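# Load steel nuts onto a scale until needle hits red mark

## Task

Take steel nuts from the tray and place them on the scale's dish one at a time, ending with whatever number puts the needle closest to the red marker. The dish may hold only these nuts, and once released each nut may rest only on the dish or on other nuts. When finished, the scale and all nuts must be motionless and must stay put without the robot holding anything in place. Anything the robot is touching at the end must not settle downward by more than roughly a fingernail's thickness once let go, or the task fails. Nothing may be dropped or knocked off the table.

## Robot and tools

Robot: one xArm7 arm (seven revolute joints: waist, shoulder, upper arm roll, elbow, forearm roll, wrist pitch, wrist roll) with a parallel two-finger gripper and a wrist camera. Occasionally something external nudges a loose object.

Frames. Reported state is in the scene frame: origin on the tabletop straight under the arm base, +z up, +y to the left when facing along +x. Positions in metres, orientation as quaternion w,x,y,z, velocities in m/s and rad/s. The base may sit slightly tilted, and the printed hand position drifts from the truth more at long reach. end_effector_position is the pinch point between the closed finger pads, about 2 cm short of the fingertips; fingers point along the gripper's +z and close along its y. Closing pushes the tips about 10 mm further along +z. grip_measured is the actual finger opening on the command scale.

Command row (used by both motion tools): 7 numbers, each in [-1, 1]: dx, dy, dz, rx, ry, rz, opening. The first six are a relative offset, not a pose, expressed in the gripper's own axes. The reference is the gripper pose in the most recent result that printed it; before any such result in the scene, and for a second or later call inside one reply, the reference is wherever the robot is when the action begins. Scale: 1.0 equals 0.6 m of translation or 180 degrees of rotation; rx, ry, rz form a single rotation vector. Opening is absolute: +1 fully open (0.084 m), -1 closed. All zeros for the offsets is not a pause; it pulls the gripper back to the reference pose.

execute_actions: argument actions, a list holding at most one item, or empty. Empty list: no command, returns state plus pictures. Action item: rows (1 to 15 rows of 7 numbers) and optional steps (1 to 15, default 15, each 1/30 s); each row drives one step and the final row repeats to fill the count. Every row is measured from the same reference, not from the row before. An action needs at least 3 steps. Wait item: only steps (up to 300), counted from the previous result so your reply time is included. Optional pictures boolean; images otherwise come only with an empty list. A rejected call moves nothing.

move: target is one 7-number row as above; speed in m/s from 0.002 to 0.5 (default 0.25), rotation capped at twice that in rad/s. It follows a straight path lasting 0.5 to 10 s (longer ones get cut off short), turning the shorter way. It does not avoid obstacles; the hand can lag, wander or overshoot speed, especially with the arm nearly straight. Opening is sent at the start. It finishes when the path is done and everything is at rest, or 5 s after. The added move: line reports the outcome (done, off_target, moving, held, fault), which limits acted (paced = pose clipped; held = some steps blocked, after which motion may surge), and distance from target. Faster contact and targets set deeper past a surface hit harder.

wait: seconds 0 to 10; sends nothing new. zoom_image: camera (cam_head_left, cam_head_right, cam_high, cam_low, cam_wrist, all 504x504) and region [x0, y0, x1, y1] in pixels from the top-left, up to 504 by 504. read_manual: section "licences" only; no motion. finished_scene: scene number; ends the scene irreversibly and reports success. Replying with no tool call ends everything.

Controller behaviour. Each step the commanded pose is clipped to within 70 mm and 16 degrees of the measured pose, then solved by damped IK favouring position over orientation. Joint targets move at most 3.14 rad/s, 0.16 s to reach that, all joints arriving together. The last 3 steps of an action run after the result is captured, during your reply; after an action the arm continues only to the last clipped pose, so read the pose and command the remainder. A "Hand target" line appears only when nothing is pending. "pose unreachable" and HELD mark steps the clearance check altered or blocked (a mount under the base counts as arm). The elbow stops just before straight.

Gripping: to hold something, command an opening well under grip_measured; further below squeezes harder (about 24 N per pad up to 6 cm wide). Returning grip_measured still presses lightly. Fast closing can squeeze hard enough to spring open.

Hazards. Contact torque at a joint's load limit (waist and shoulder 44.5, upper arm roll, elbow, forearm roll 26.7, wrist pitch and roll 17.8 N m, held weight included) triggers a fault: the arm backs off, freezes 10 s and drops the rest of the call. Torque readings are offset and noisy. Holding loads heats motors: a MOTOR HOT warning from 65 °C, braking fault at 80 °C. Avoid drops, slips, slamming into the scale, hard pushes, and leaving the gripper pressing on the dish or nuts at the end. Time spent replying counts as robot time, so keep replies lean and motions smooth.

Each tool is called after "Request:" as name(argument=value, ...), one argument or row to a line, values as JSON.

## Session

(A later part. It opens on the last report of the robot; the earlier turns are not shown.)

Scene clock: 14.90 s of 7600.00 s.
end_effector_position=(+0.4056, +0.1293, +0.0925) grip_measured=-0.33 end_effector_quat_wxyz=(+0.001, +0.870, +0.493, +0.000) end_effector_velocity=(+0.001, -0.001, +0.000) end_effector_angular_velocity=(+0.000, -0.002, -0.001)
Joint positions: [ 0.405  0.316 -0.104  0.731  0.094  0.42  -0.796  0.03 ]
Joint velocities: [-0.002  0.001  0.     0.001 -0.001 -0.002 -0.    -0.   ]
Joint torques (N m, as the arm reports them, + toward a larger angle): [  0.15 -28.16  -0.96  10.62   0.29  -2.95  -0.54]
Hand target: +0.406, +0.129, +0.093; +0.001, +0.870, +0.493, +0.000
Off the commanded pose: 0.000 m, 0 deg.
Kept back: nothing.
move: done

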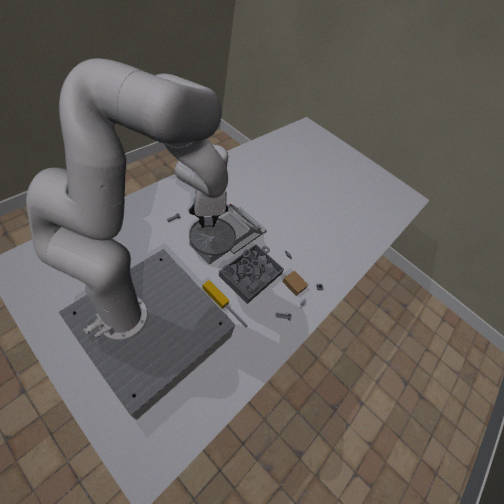

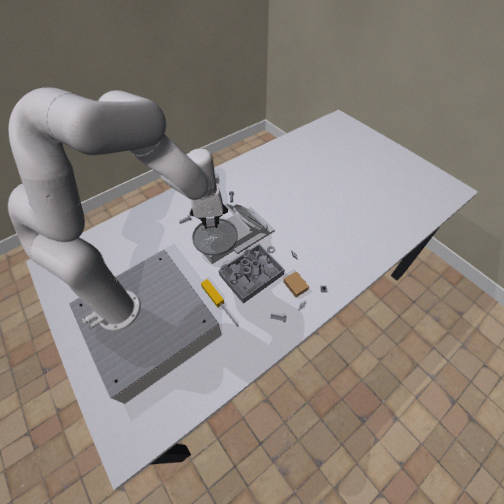

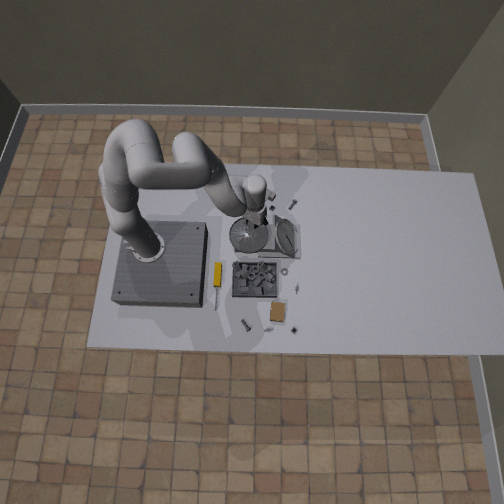

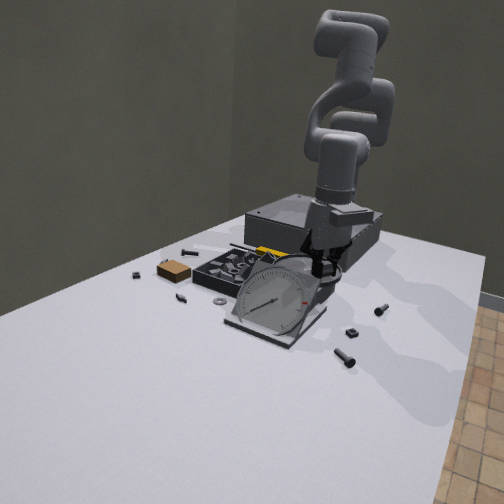

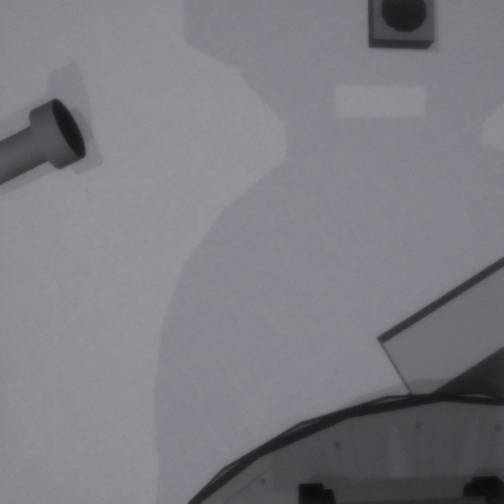

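Request:
move(
  target=[0,0,0,0,0,0,0.05],
)

Request:
move(
  target=[0,0,-0.13,0,0,0,0.05],
  speed=0.2,
)

Request:
zoom_image(
  camera="cam_low",
  region=[200,200,380,360],
)

Scene clock: 15.83 s of 7600.00 s.
end_effector_position=(+0.4056, +0.1293, +0.0925) grip_measured=+0.04 end_effector_quat_wxyz=(+0.001, +0.870, +0.493, +0.000) end_effector_velocity=(+0.000, -0.000, +0.000) end_effector_angular_velocity=(+0.000, +0.000, -0.001)
Joint positions: [ 0.405  0.316 -0.104  0.731  0.094  0.42  -0.796  0.046]
Joint velocities: [-0.    -0.001 -0.    -0.     0.001  0.001 -0.     0.   ]
Joint torques (N m, as the arm reports them, + toward a larger angle): [  0.09 -27.7   -0.79  10.46   0.62  -2.89  -0.68]
Hand target: +0.406, +0.129, +0.093; +0.001, +0.870, +0.493, +0.000
Off the commanded pose: 0.000 m, 0 deg.
Kept back: nothing.
move: done

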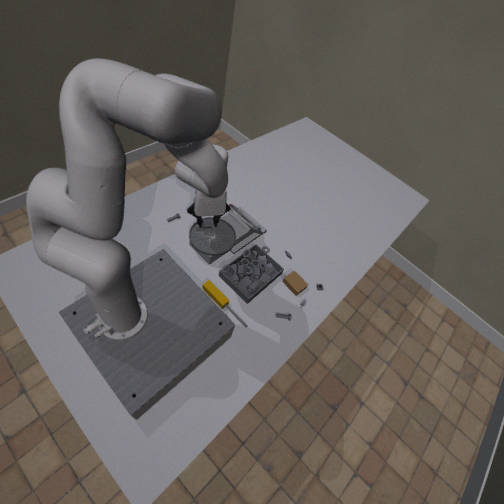

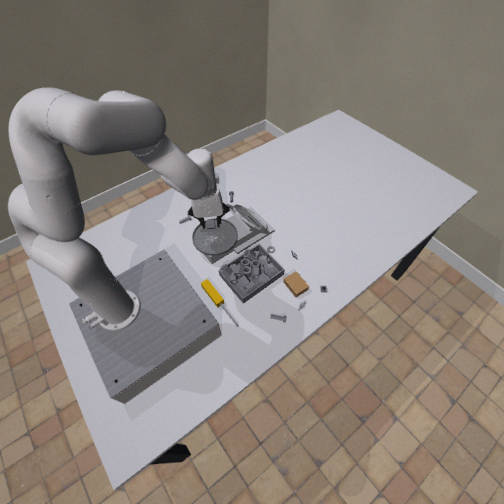

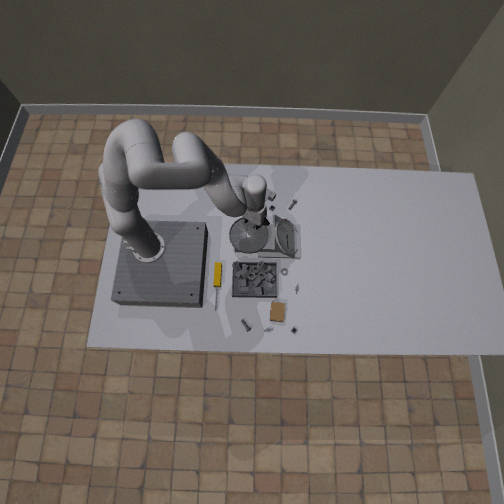

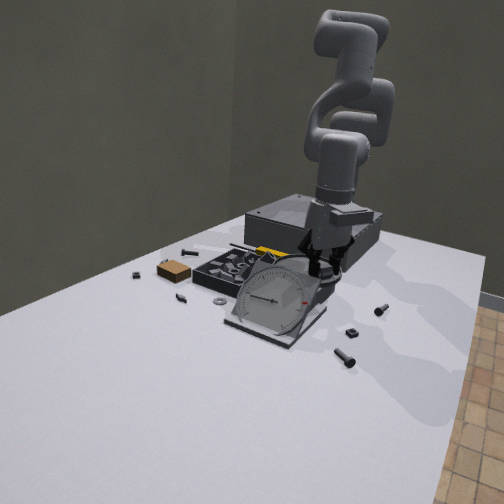

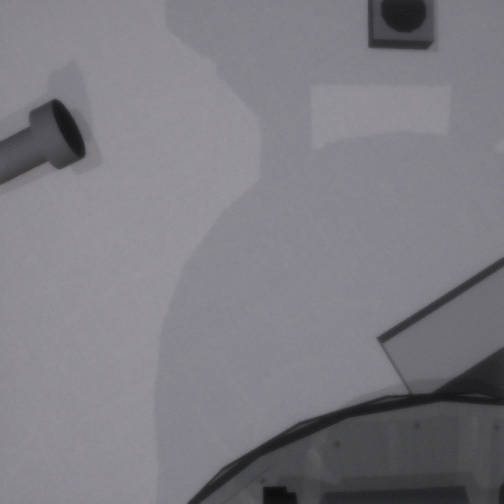

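Scene clock: 16.73 s of 7600.00 s.
end_effector_position=(+0.4052, +0.1294, +0.1702) grip_measured=+0.04 end_effector_quat_wxyz=(+0.001, +0.870, +0.493, -0.000) end_effector_velocity=(+0.002, +0.000, +0.004) end_effector_angular_velocity=(+0.002, -0.006, +0.001)
Joint positions: [ 0.418  0.105 -0.128  0.747  0.032  0.646 -0.751  0.046]
Joint velocities: [-0.001 -0.005  0.001  0.005 -0.002  0.004  0.    -0.   ]
Joint torques (N m, as the arm reports them, + toward a larger angle): [  0.53 -24.46  -0.14  12.08   0.44  -2.62  -0.63]
Hand target: +0.406, +0.130, +0.171; +0.001, +0.870, +0.493, +0.000
Off the commanded pose: 0.000 m, 0 deg.
Kept back: nothing.
move: done

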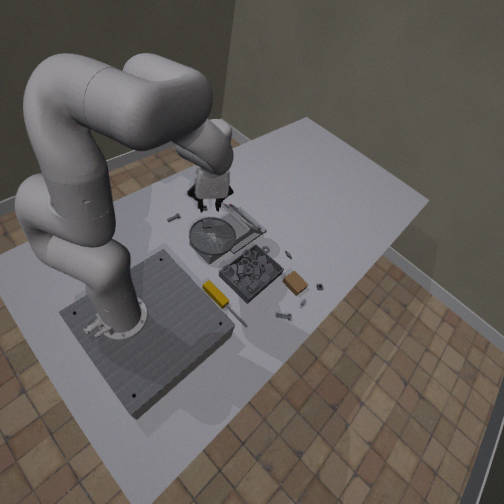

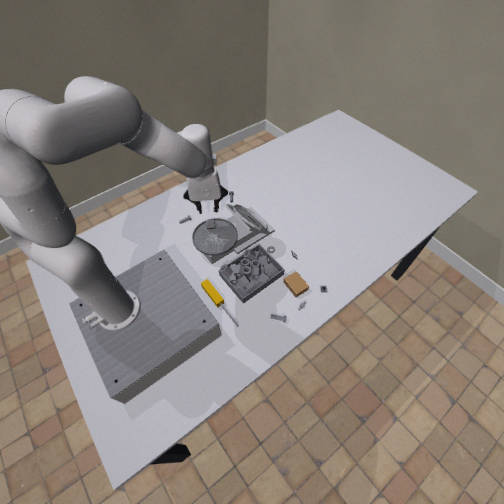

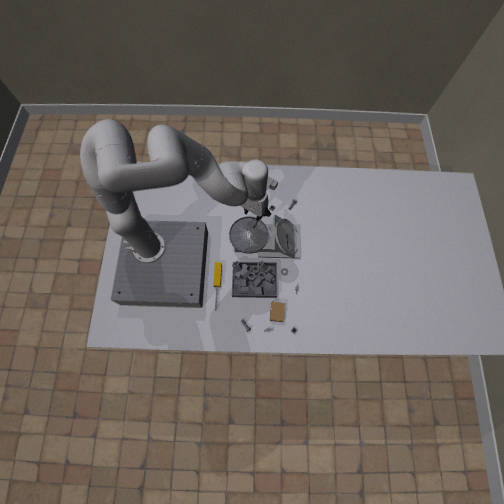

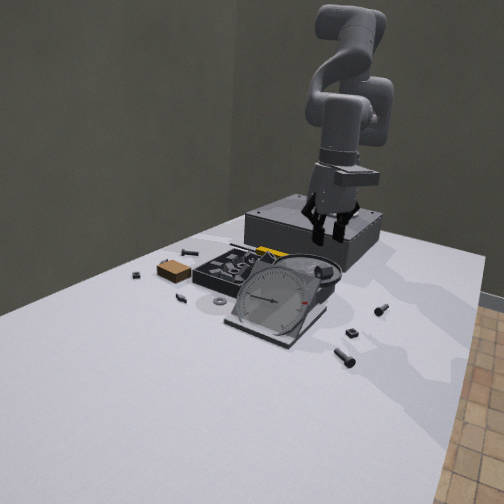

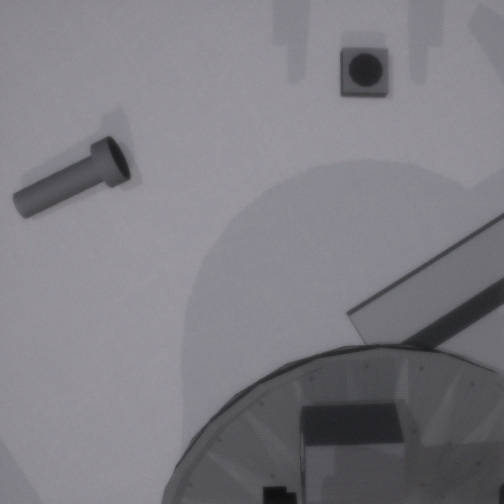

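Region (200, 200, 380, 360) of cam_low's 504x504 image, scaled by 2.800, with more detail than that image has.

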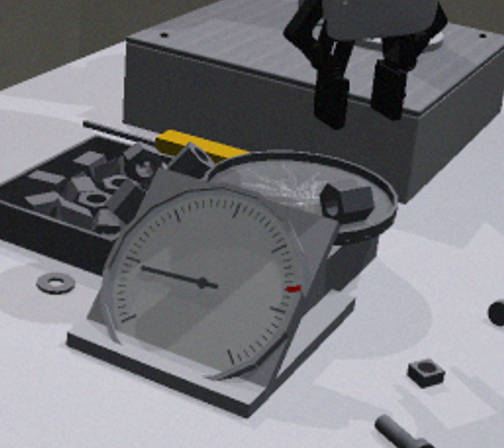

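Request:
move(
  target=[-0.32,0.18,-0.05,0,0,0.328,0.1],
)

Scene clock: 19.43 s of 7600.00 s.
end_effector_position=(+0.4000, -0.0912, +0.2012) grip_measured=+0.09 end_effector_quat_wxyz=(+0.003, +1.000, +0.002, +0.001) end_effector_velocity=(+0.000, -0.003, +0.001) end_effector_angular_velocity=(-0.002, -0.001, -0.010)
Joint positions: [ 0.161 -0.006 -0.404  0.719 -0.002  0.728 -0.228  0.048]
Joint velocities: [-0.004  0.    -0.003  0.002 -0.002  0.001  0.004  0.   ]
Joint torques (N m, as the arm reports them, + toward a larger angle): [  0.35 -20.56   0.27  13.11   0.64  -2.93  -0.47]
Hand target: +0.400, -0.092, +0.201; +0.003, +1.000, +0.001, +0.001
Off the commanded pose: 0.001 m, 0 deg.
Kept back: nothing.
move: done

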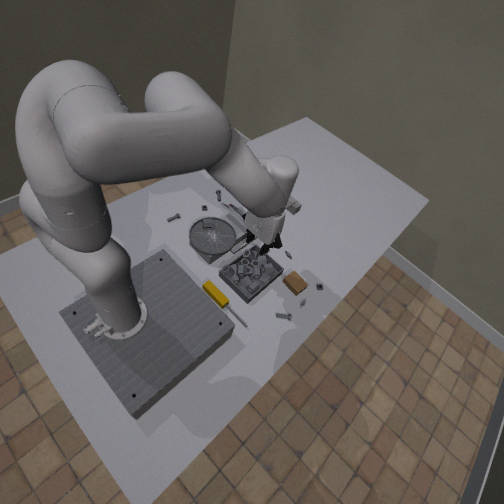

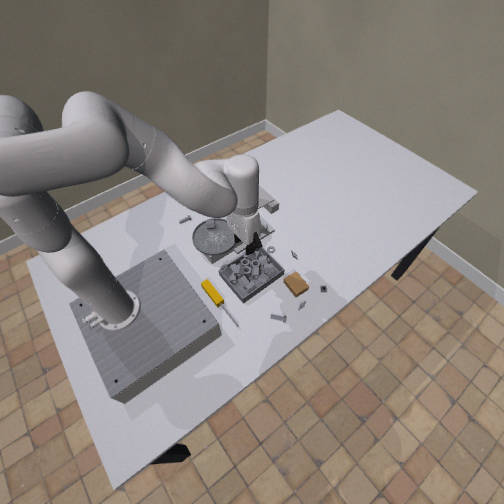

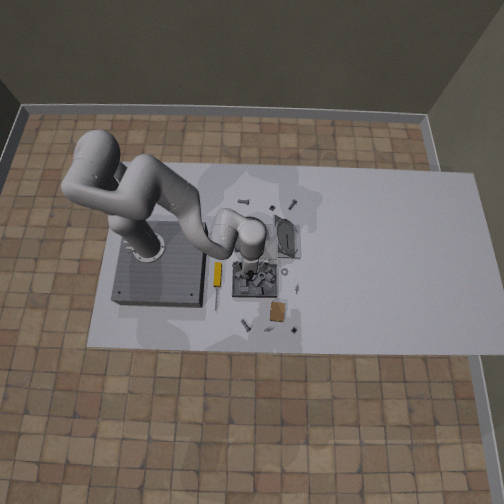

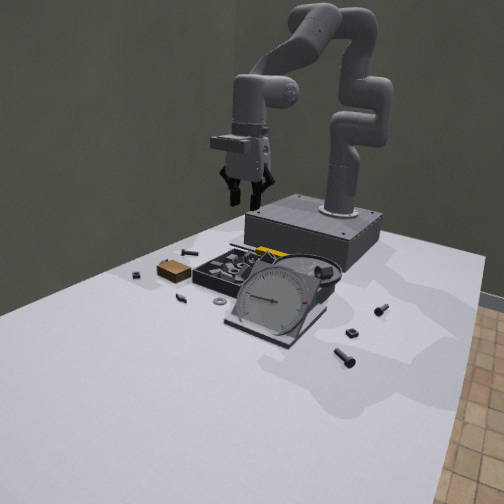

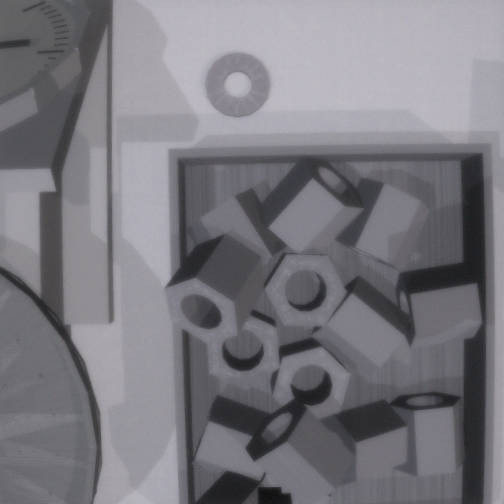

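Request:
move(
  target=[-0.03,0.081,0.193,0,0,-0.5,0.1],
)

Scene clock: 23.27 s of 7600.00 s.
end_effector_position=(+0.3822, -0.1409, +0.0857) grip_measured=+0.09 end_effector_quat_wxyz=(+0.003, +0.706, +0.708, -0.002) end_effector_velocity=(-0.001, +0.000, -0.001) end_effector_angular_velocity=(+0.003, +0.000, +0.007)
Joint positions: [-0.113  0.311 -0.229  0.671  0.188  0.377 -2.065  0.048]
Joint velocities: [-0.005  0.002  0.005 -0.001  0.005 -0.001 -0.013  0.   ]
Joint torques (N m, as the arm reports them, + toward a larger angle): [  0.11 -25.98  -1.55   9.65   0.46  -2.73  -0.65]
Hand target: +0.382, -0.141, +0.086; +0.003, +0.706, +0.708, -0.002
Off the commanded pose: 0.000 m, 0 deg.
Kept back: nothing.
move: done

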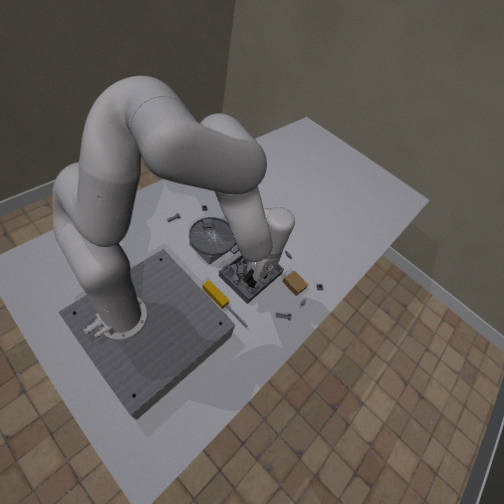

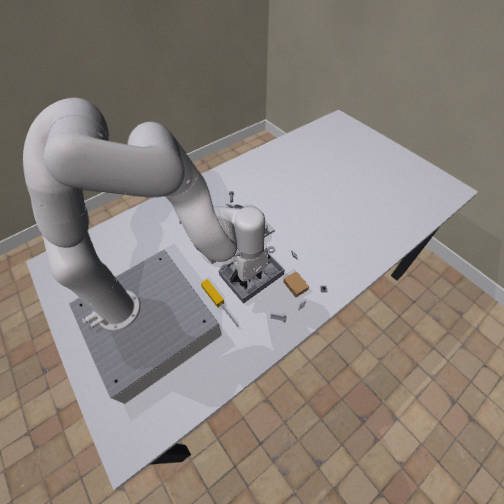

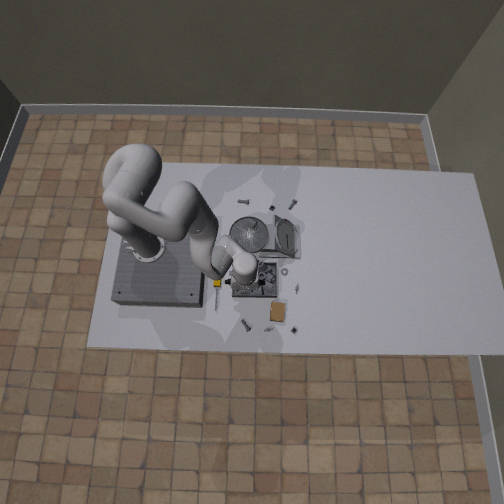

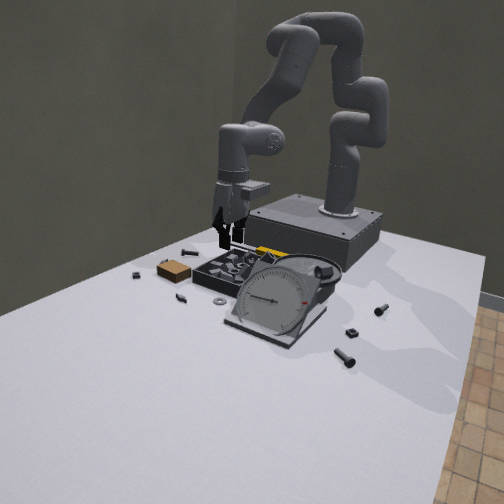

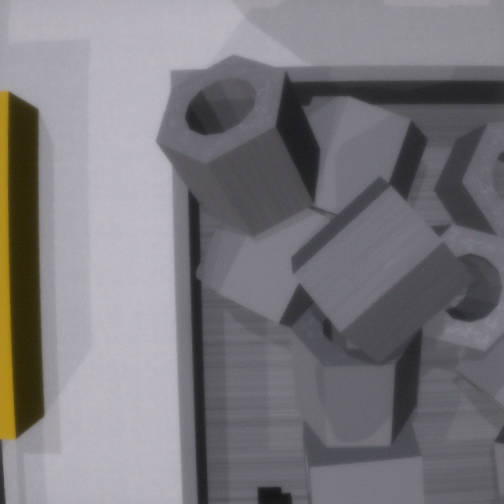

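Request:
move(
  target=[0,0,0.076,0,0,0,0.1],
  speed=0.04,
)

Request:
move(
  target=[0,0,0,0,0,0,-1],
)

Request:
move(
  target=[0,0,-0.2,0,0,0,-1],
  speed=0.15,
)

Scene clock: 24.97 s of 7600.00 s.
end_effector_position=(+0.3822, -0.1413, +0.0402) grip_measured=+0.09 end_effector_quat_wxyz=(+0.003, +0.706, +0.708, -0.002) end_effector_velocity=(+0.000, -0.000, -0.001) end_effector_angular_velocity=(-0.000, -0.002, -0.001)
Joint positions: [-0.169  0.46  -0.155  0.698  0.271  0.256 -2.128  0.048]
Joint velocities: [-0.001  0.002  0.002  0.001  0.003 -0.003 -0.001 -0.   ]
Joint torques (N m, as the arm reports them, + toward a larger angle): [  0.2  -27.84  -1.92   8.7    0.55  -2.69  -0.59]
Hand target: +0.382, -0.141, +0.040; +0.003, +0.706, +0.708, -0.002
Off the commanded pose: 0.000 m, 0 deg.
Kept back: nothing.
move: done

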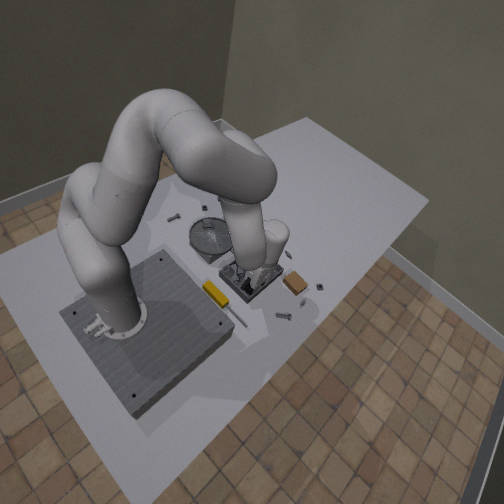

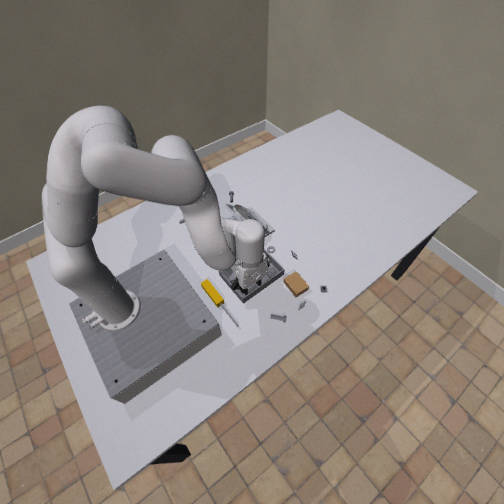

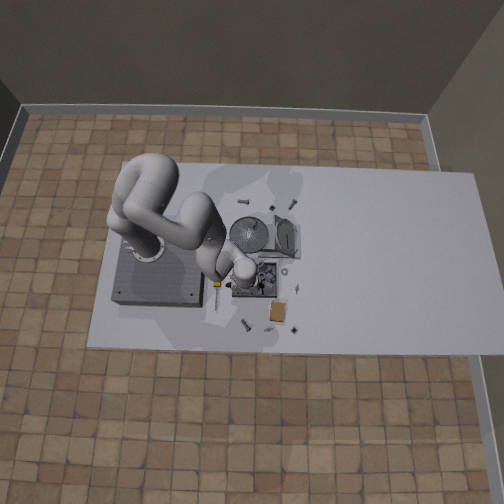

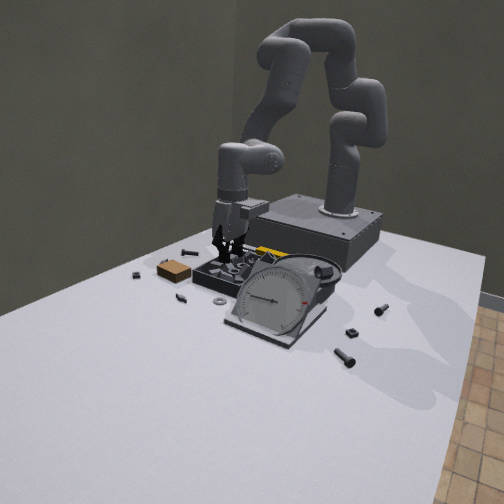

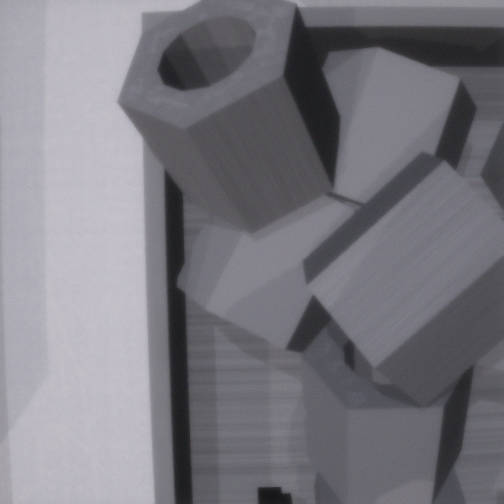

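Scene clock: 25.47 s of 7600.00 s.
end_effector_position=(+0.3822, -0.1413, +0.0402) grip_measured=-0.33 end_effector_quat_wxyz=(+0.003, +0.706, +0.708, -0.002) end_effector_velocity=(+0.000, -0.000, +0.000) end_effector_angular_velocity=(-0.000, -0.001, -0.001)
Joint positions: [-0.169  0.46  -0.155  0.698  0.271  0.256 -2.128  0.03 ]
Joint velocities: [ 0.001 -0.001 -0.001 -0.     0.001  0.001 -0.001  0.   ]
Joint torques (N m, as the arm reports them, + toward a larger angle): [  0.13 -27.82  -1.92   8.53   0.57  -2.75  -0.57]
Hand target: +0.382, -0.141, +0.040; +0.003, +0.706, +0.708, -0.002
Off the commanded pose: 0.000 m, 0 deg.
Kept back: nothing.
move: done

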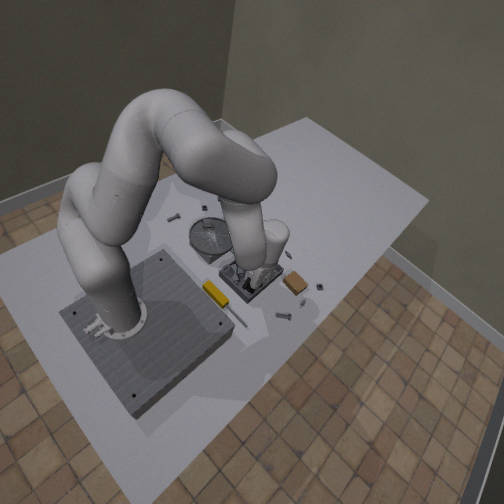

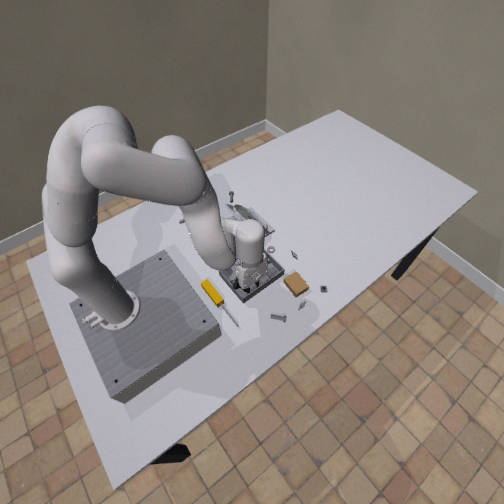

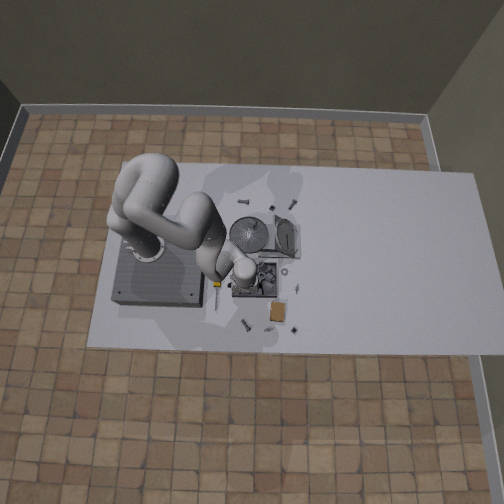

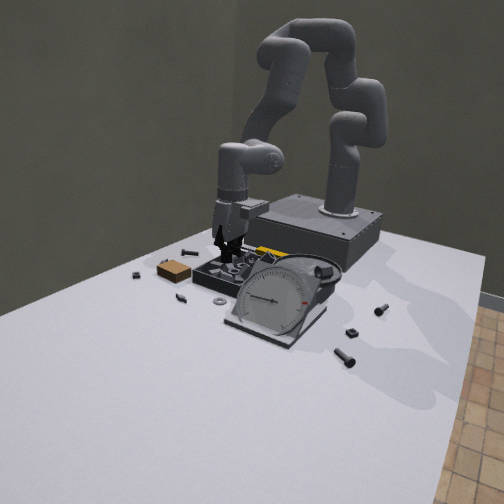

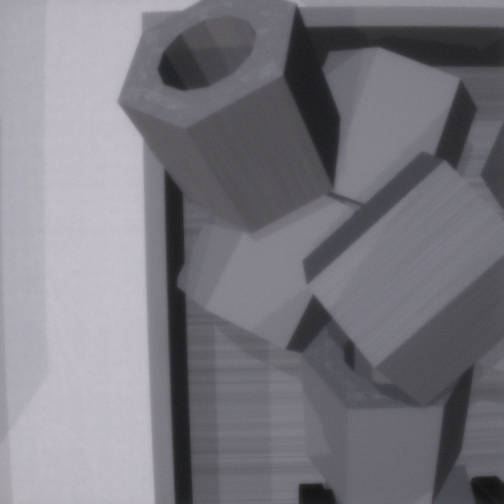

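Scene clock: 26.70 s of 7600.00 s.
end_effector_position=(+0.3820, -0.1404, +0.1599) grip_measured=-0.33 end_effector_quat_wxyz=(+0.003, +0.706, +0.708, -0.002) end_effector_velocity=(+0.002, -0.002, +0.003) end_effector_angular_velocity=(-0.003, -0.005, -0.002)
Joint positions: [-0.088  0.088 -0.278  0.676  0.041  0.596 -1.957  0.03 ]
Joint velocities: [-0.001 -0.005 -0.001  0.005 -0.004  0.004  0.004  0.   ]
Joint torques (N m, as the arm reports them, + toward a larger angle): [  0.5  -23.4   -0.35  12.37   0.52  -3.04  -0.6 ]
Hand target: +0.382, -0.141, +0.160; +0.003, +0.706, +0.708, -0.002
Off the commanded pose: 0.000 m, 0 deg.
Kept back: nothing.
move: done

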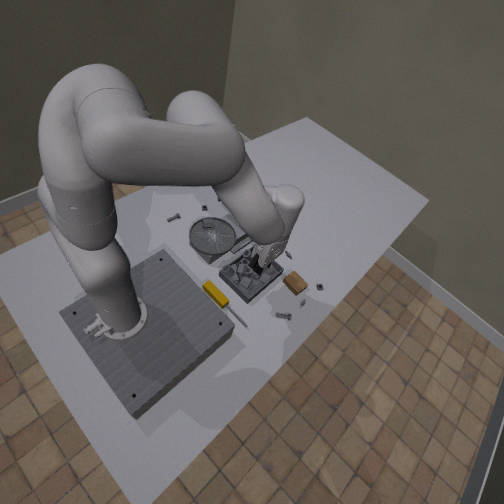

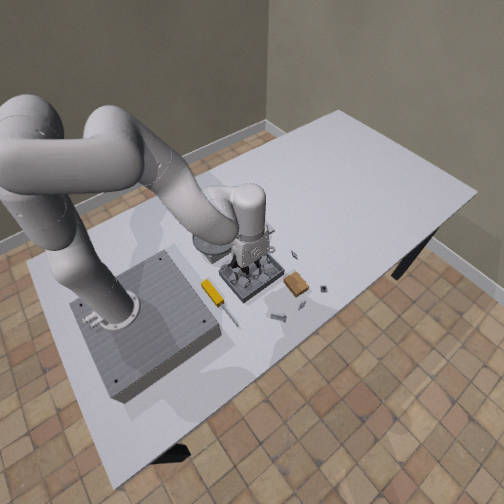

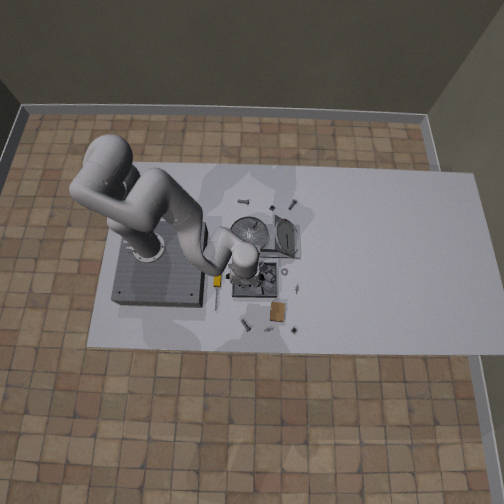

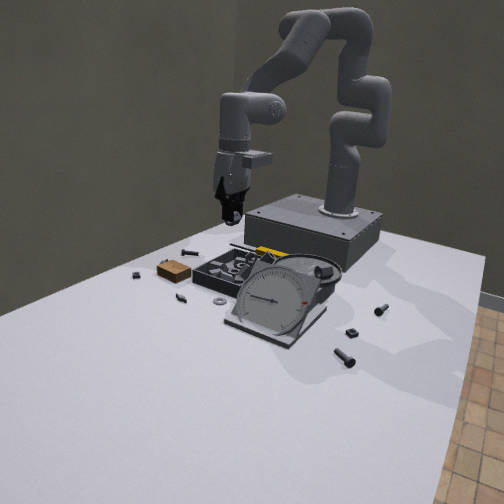

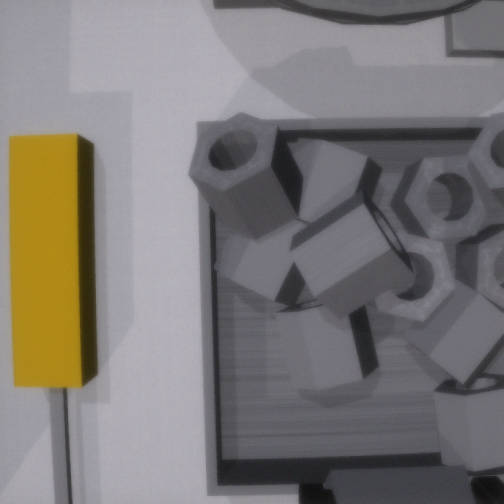

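Request:
move(
  target=[0.342,0.063,0,0,0,0,-1],
  speed=0.2,
)

Request:
move(
  target=[0,0,0.098,0,0,0,-1],
  speed=0.05,
)

Request:
move(
  target=[0,0,0,0,0,0,0.05],
)

Request:
move(
  target=[0,0,-0.15,0,0,0,0.05],
  speed=0.2,
)

Scene clock: 28.40 s of 7600.00 s.
end_effector_position=(+0.4188, +0.0651, +0.1586) grip_measured=-0.33 end_effector_quat_wxyz=(+0.002, +0.707, +0.707, -0.001) end_effector_velocity=(+0.001, +0.005, +0.000) end_effector_angular_velocity=(+0.000, -0.001, +0.005)
Joint positions: [ 0.189  0.13  -0.053  0.737  0.02   0.61  -1.435  0.03 ]
Joint velocities: [ 0.007  0.003  0.005  0.005 -0.001  0.001  0.008 -0.   ]
Joint torques (N m, as the arm reports them, + toward a larger angle): [  0.   -25.49  -0.04  12.31   0.38  -3.02  -0.55]
Hand target: +0.419, +0.066, +0.159; +0.002, +0.706, +0.708, -0.001
Off the commanded pose: 0.000 m, 0 deg.
Kept back: nothing.
move: done

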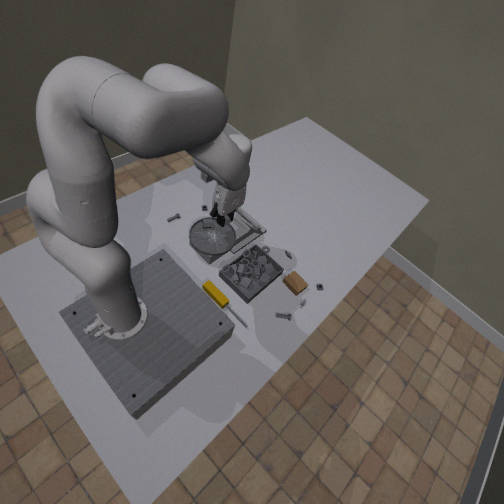

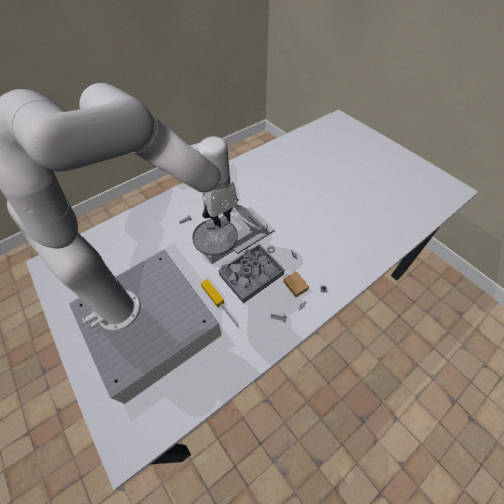

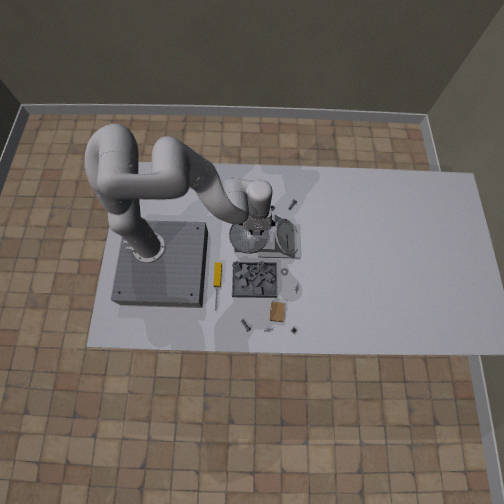

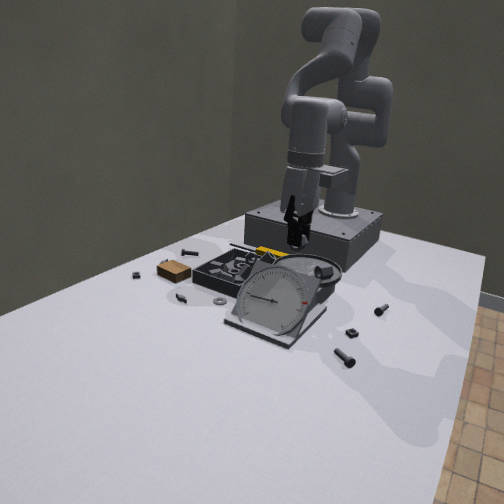

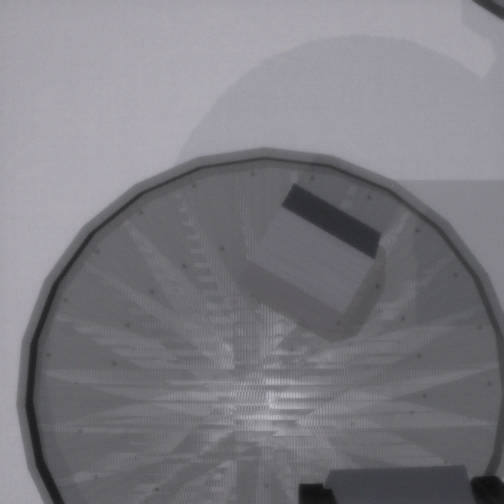

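Scene clock: 29.90 s of 7600.00 s.
end_effector_position=(+0.4189, +0.0649, +0.0999) grip_measured=-0.33 end_effector_quat_wxyz=(+0.002, +0.707, +0.707, -0.001) end_effector_velocity=(-0.000, -0.000, -0.001) end_effector_angular_velocity=(+0.001, +0.001, -0.003)
Joint positions: [ 0.184  0.29  -0.045  0.725  0.04   0.438 -1.451  0.03 ]
Joint velocities: [-0.002  0.003  0.001  0.001  0.002 -0.002  0.001  0.   ]
Joint torques (N m, as the arm reports them, + toward a larger angle): [  0.58 -27.75  -0.33  10.62   0.49  -2.91  -0.65]
Hand target: +0.419, +0.065, +0.100; +0.002, +0.707, +0.707, -0.001
Off the commanded pose: 0.000 m, 0 deg.
Kept back: nothing.
move: done

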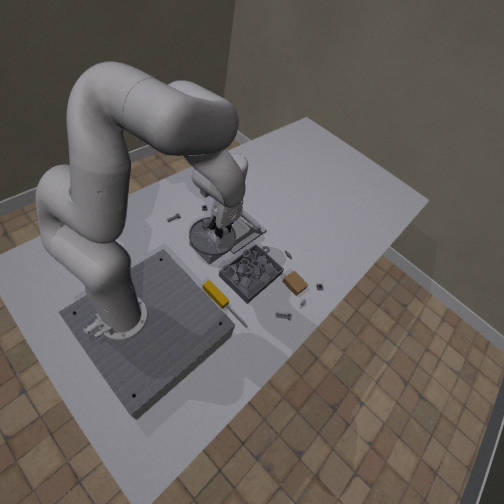

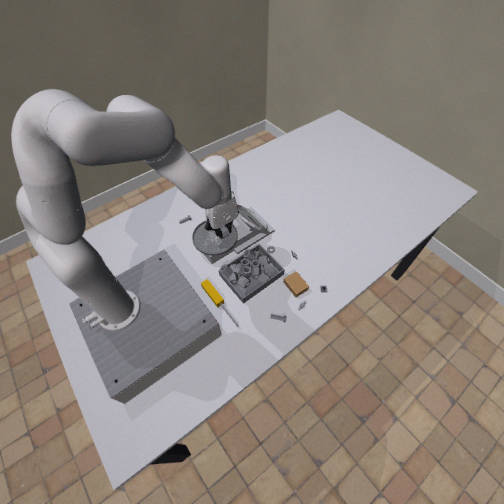

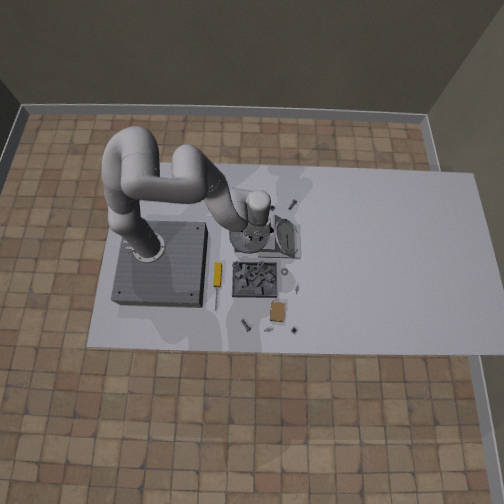

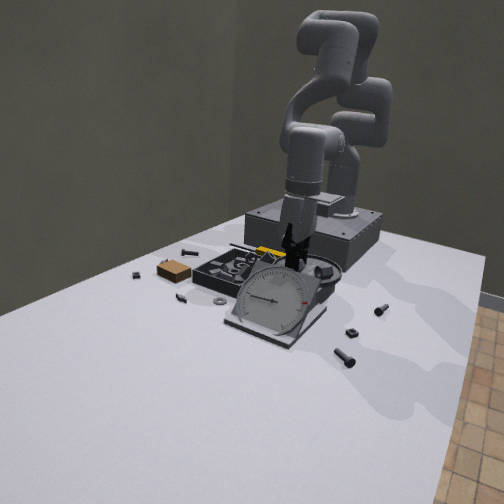

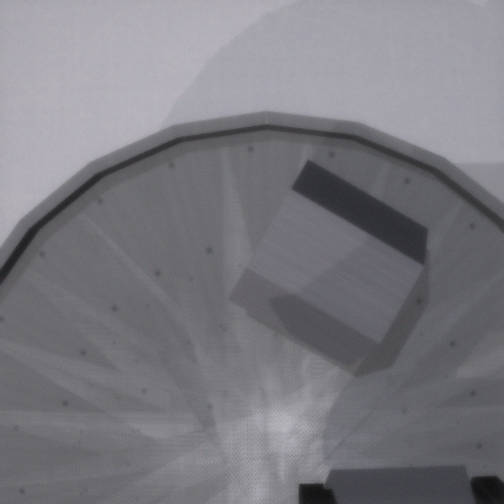

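Scene clock: 30.40 s of 7600.00 s.
end_effector_position=(+0.4189, +0.0649, +0.1000) grip_measured=+0.04 end_effector_quat_wxyz=(+0.002, +0.707, +0.707, -0.001) end_effector_velocity=(-0.001, +0.000, -0.000) end_effector_angular_velocity=(+0.000, +0.002, -0.001)
Joint positions: [ 0.184  0.29  -0.045  0.725  0.041  0.438 -1.451  0.046]
Joint velocities: [-0.     0.001  0.001 -0.     0.001  0.001  0.001 -0.   ]
Joint torques (N m, as the arm reports them, + toward a larger angle): [  0.47 -27.09  -0.41  10.7    0.34  -2.87  -0.65]
Hand target: +0.419, +0.065, +0.100; +0.002, +0.707, +0.707, -0.001
Off the commanded pose: 0.000 m, 0 deg.
Kept back: nothing.
move: done

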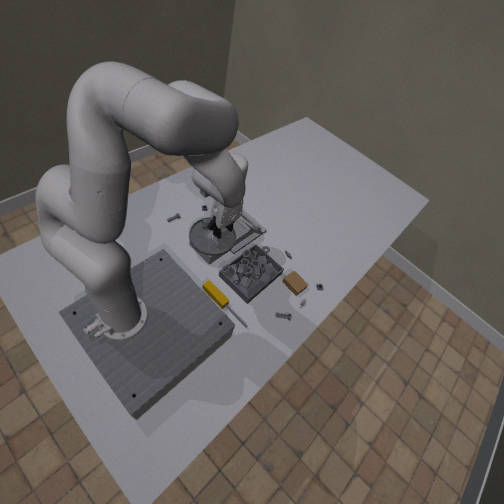

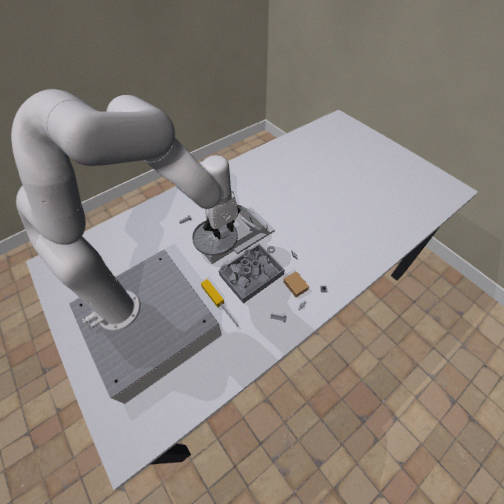

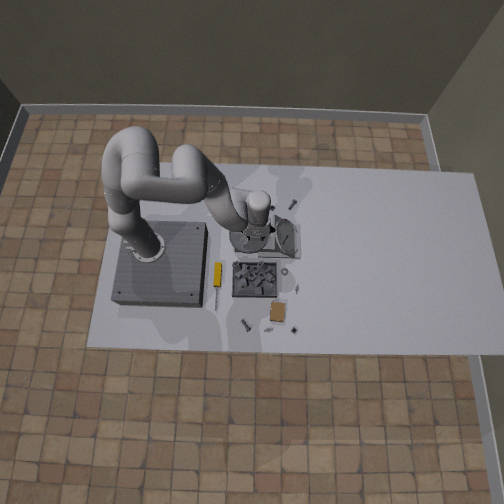

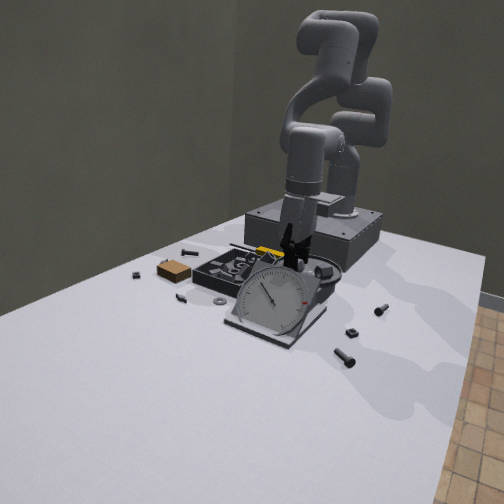

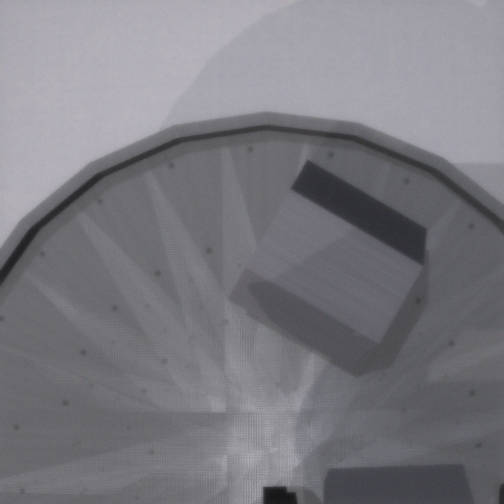

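Scene clock: 31.33 s of 7600.00 s.
end_effector_position=(+0.4186, +0.0652, +0.1895) grip_measured=+0.04 end_effector_quat_wxyz=(+0.001, +0.707, +0.708, -0.001) end_effector_velocity=(+0.003, +0.000, +0.004) end_effector_angular_velocity=(+0.001, -0.007, +0.000)
Joint positions: [ 0.189  0.057 -0.054  0.757  0.011  0.704 -1.429  0.046]
Joint velocities: [ 0.    -0.004 -0.001  0.006 -0.001  0.003 -0.    -0.   ]
Joint torques (N m, as the arm reports them, + toward a larger angle): [  0.37 -23.84   0.22  12.7    0.3   -2.9   -0.69]
Hand target: +0.419, +0.065, +0.190; +0.002, +0.707, +0.707, -0.001
Off the commanded pose: 0.000 m, 0 deg.
Kept back: nothing.
move: done

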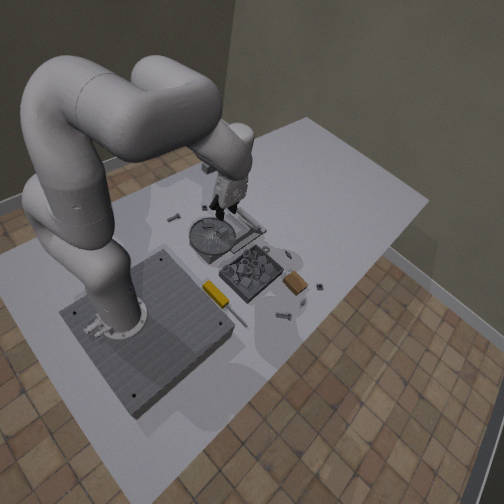

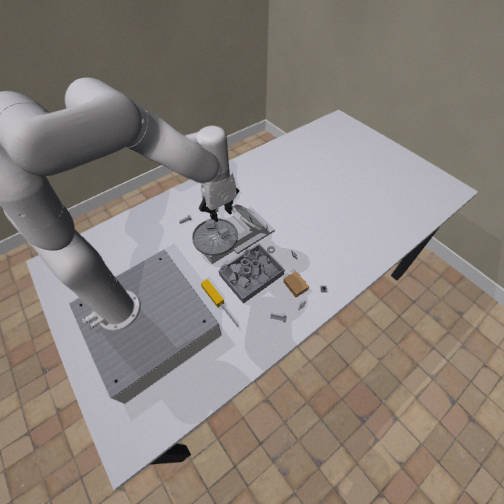

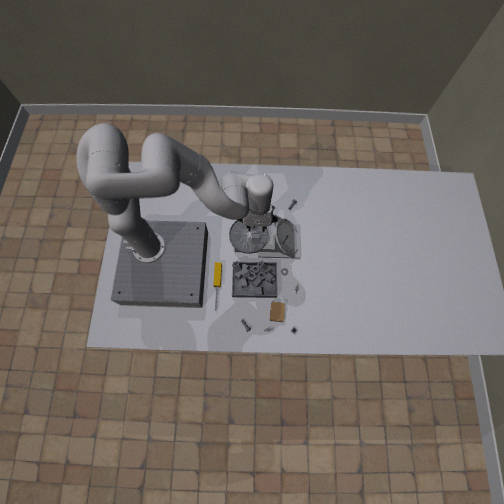

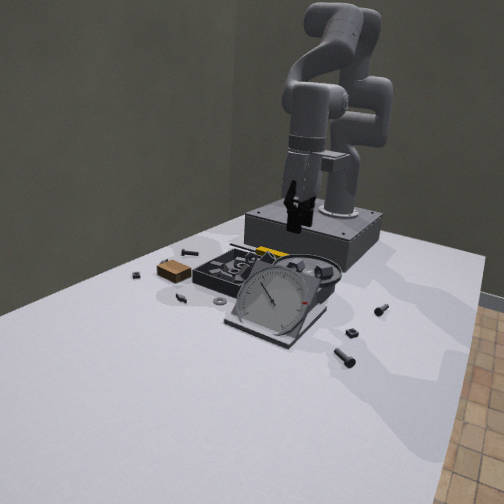

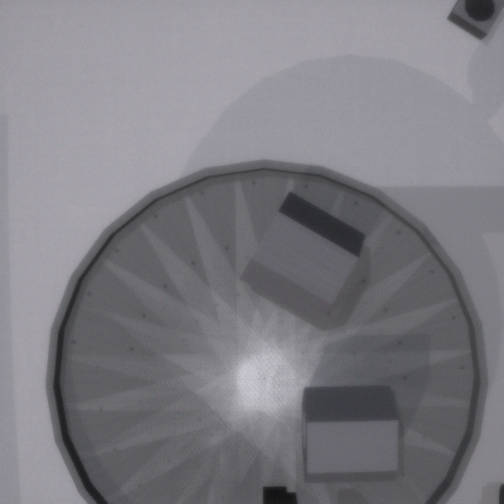

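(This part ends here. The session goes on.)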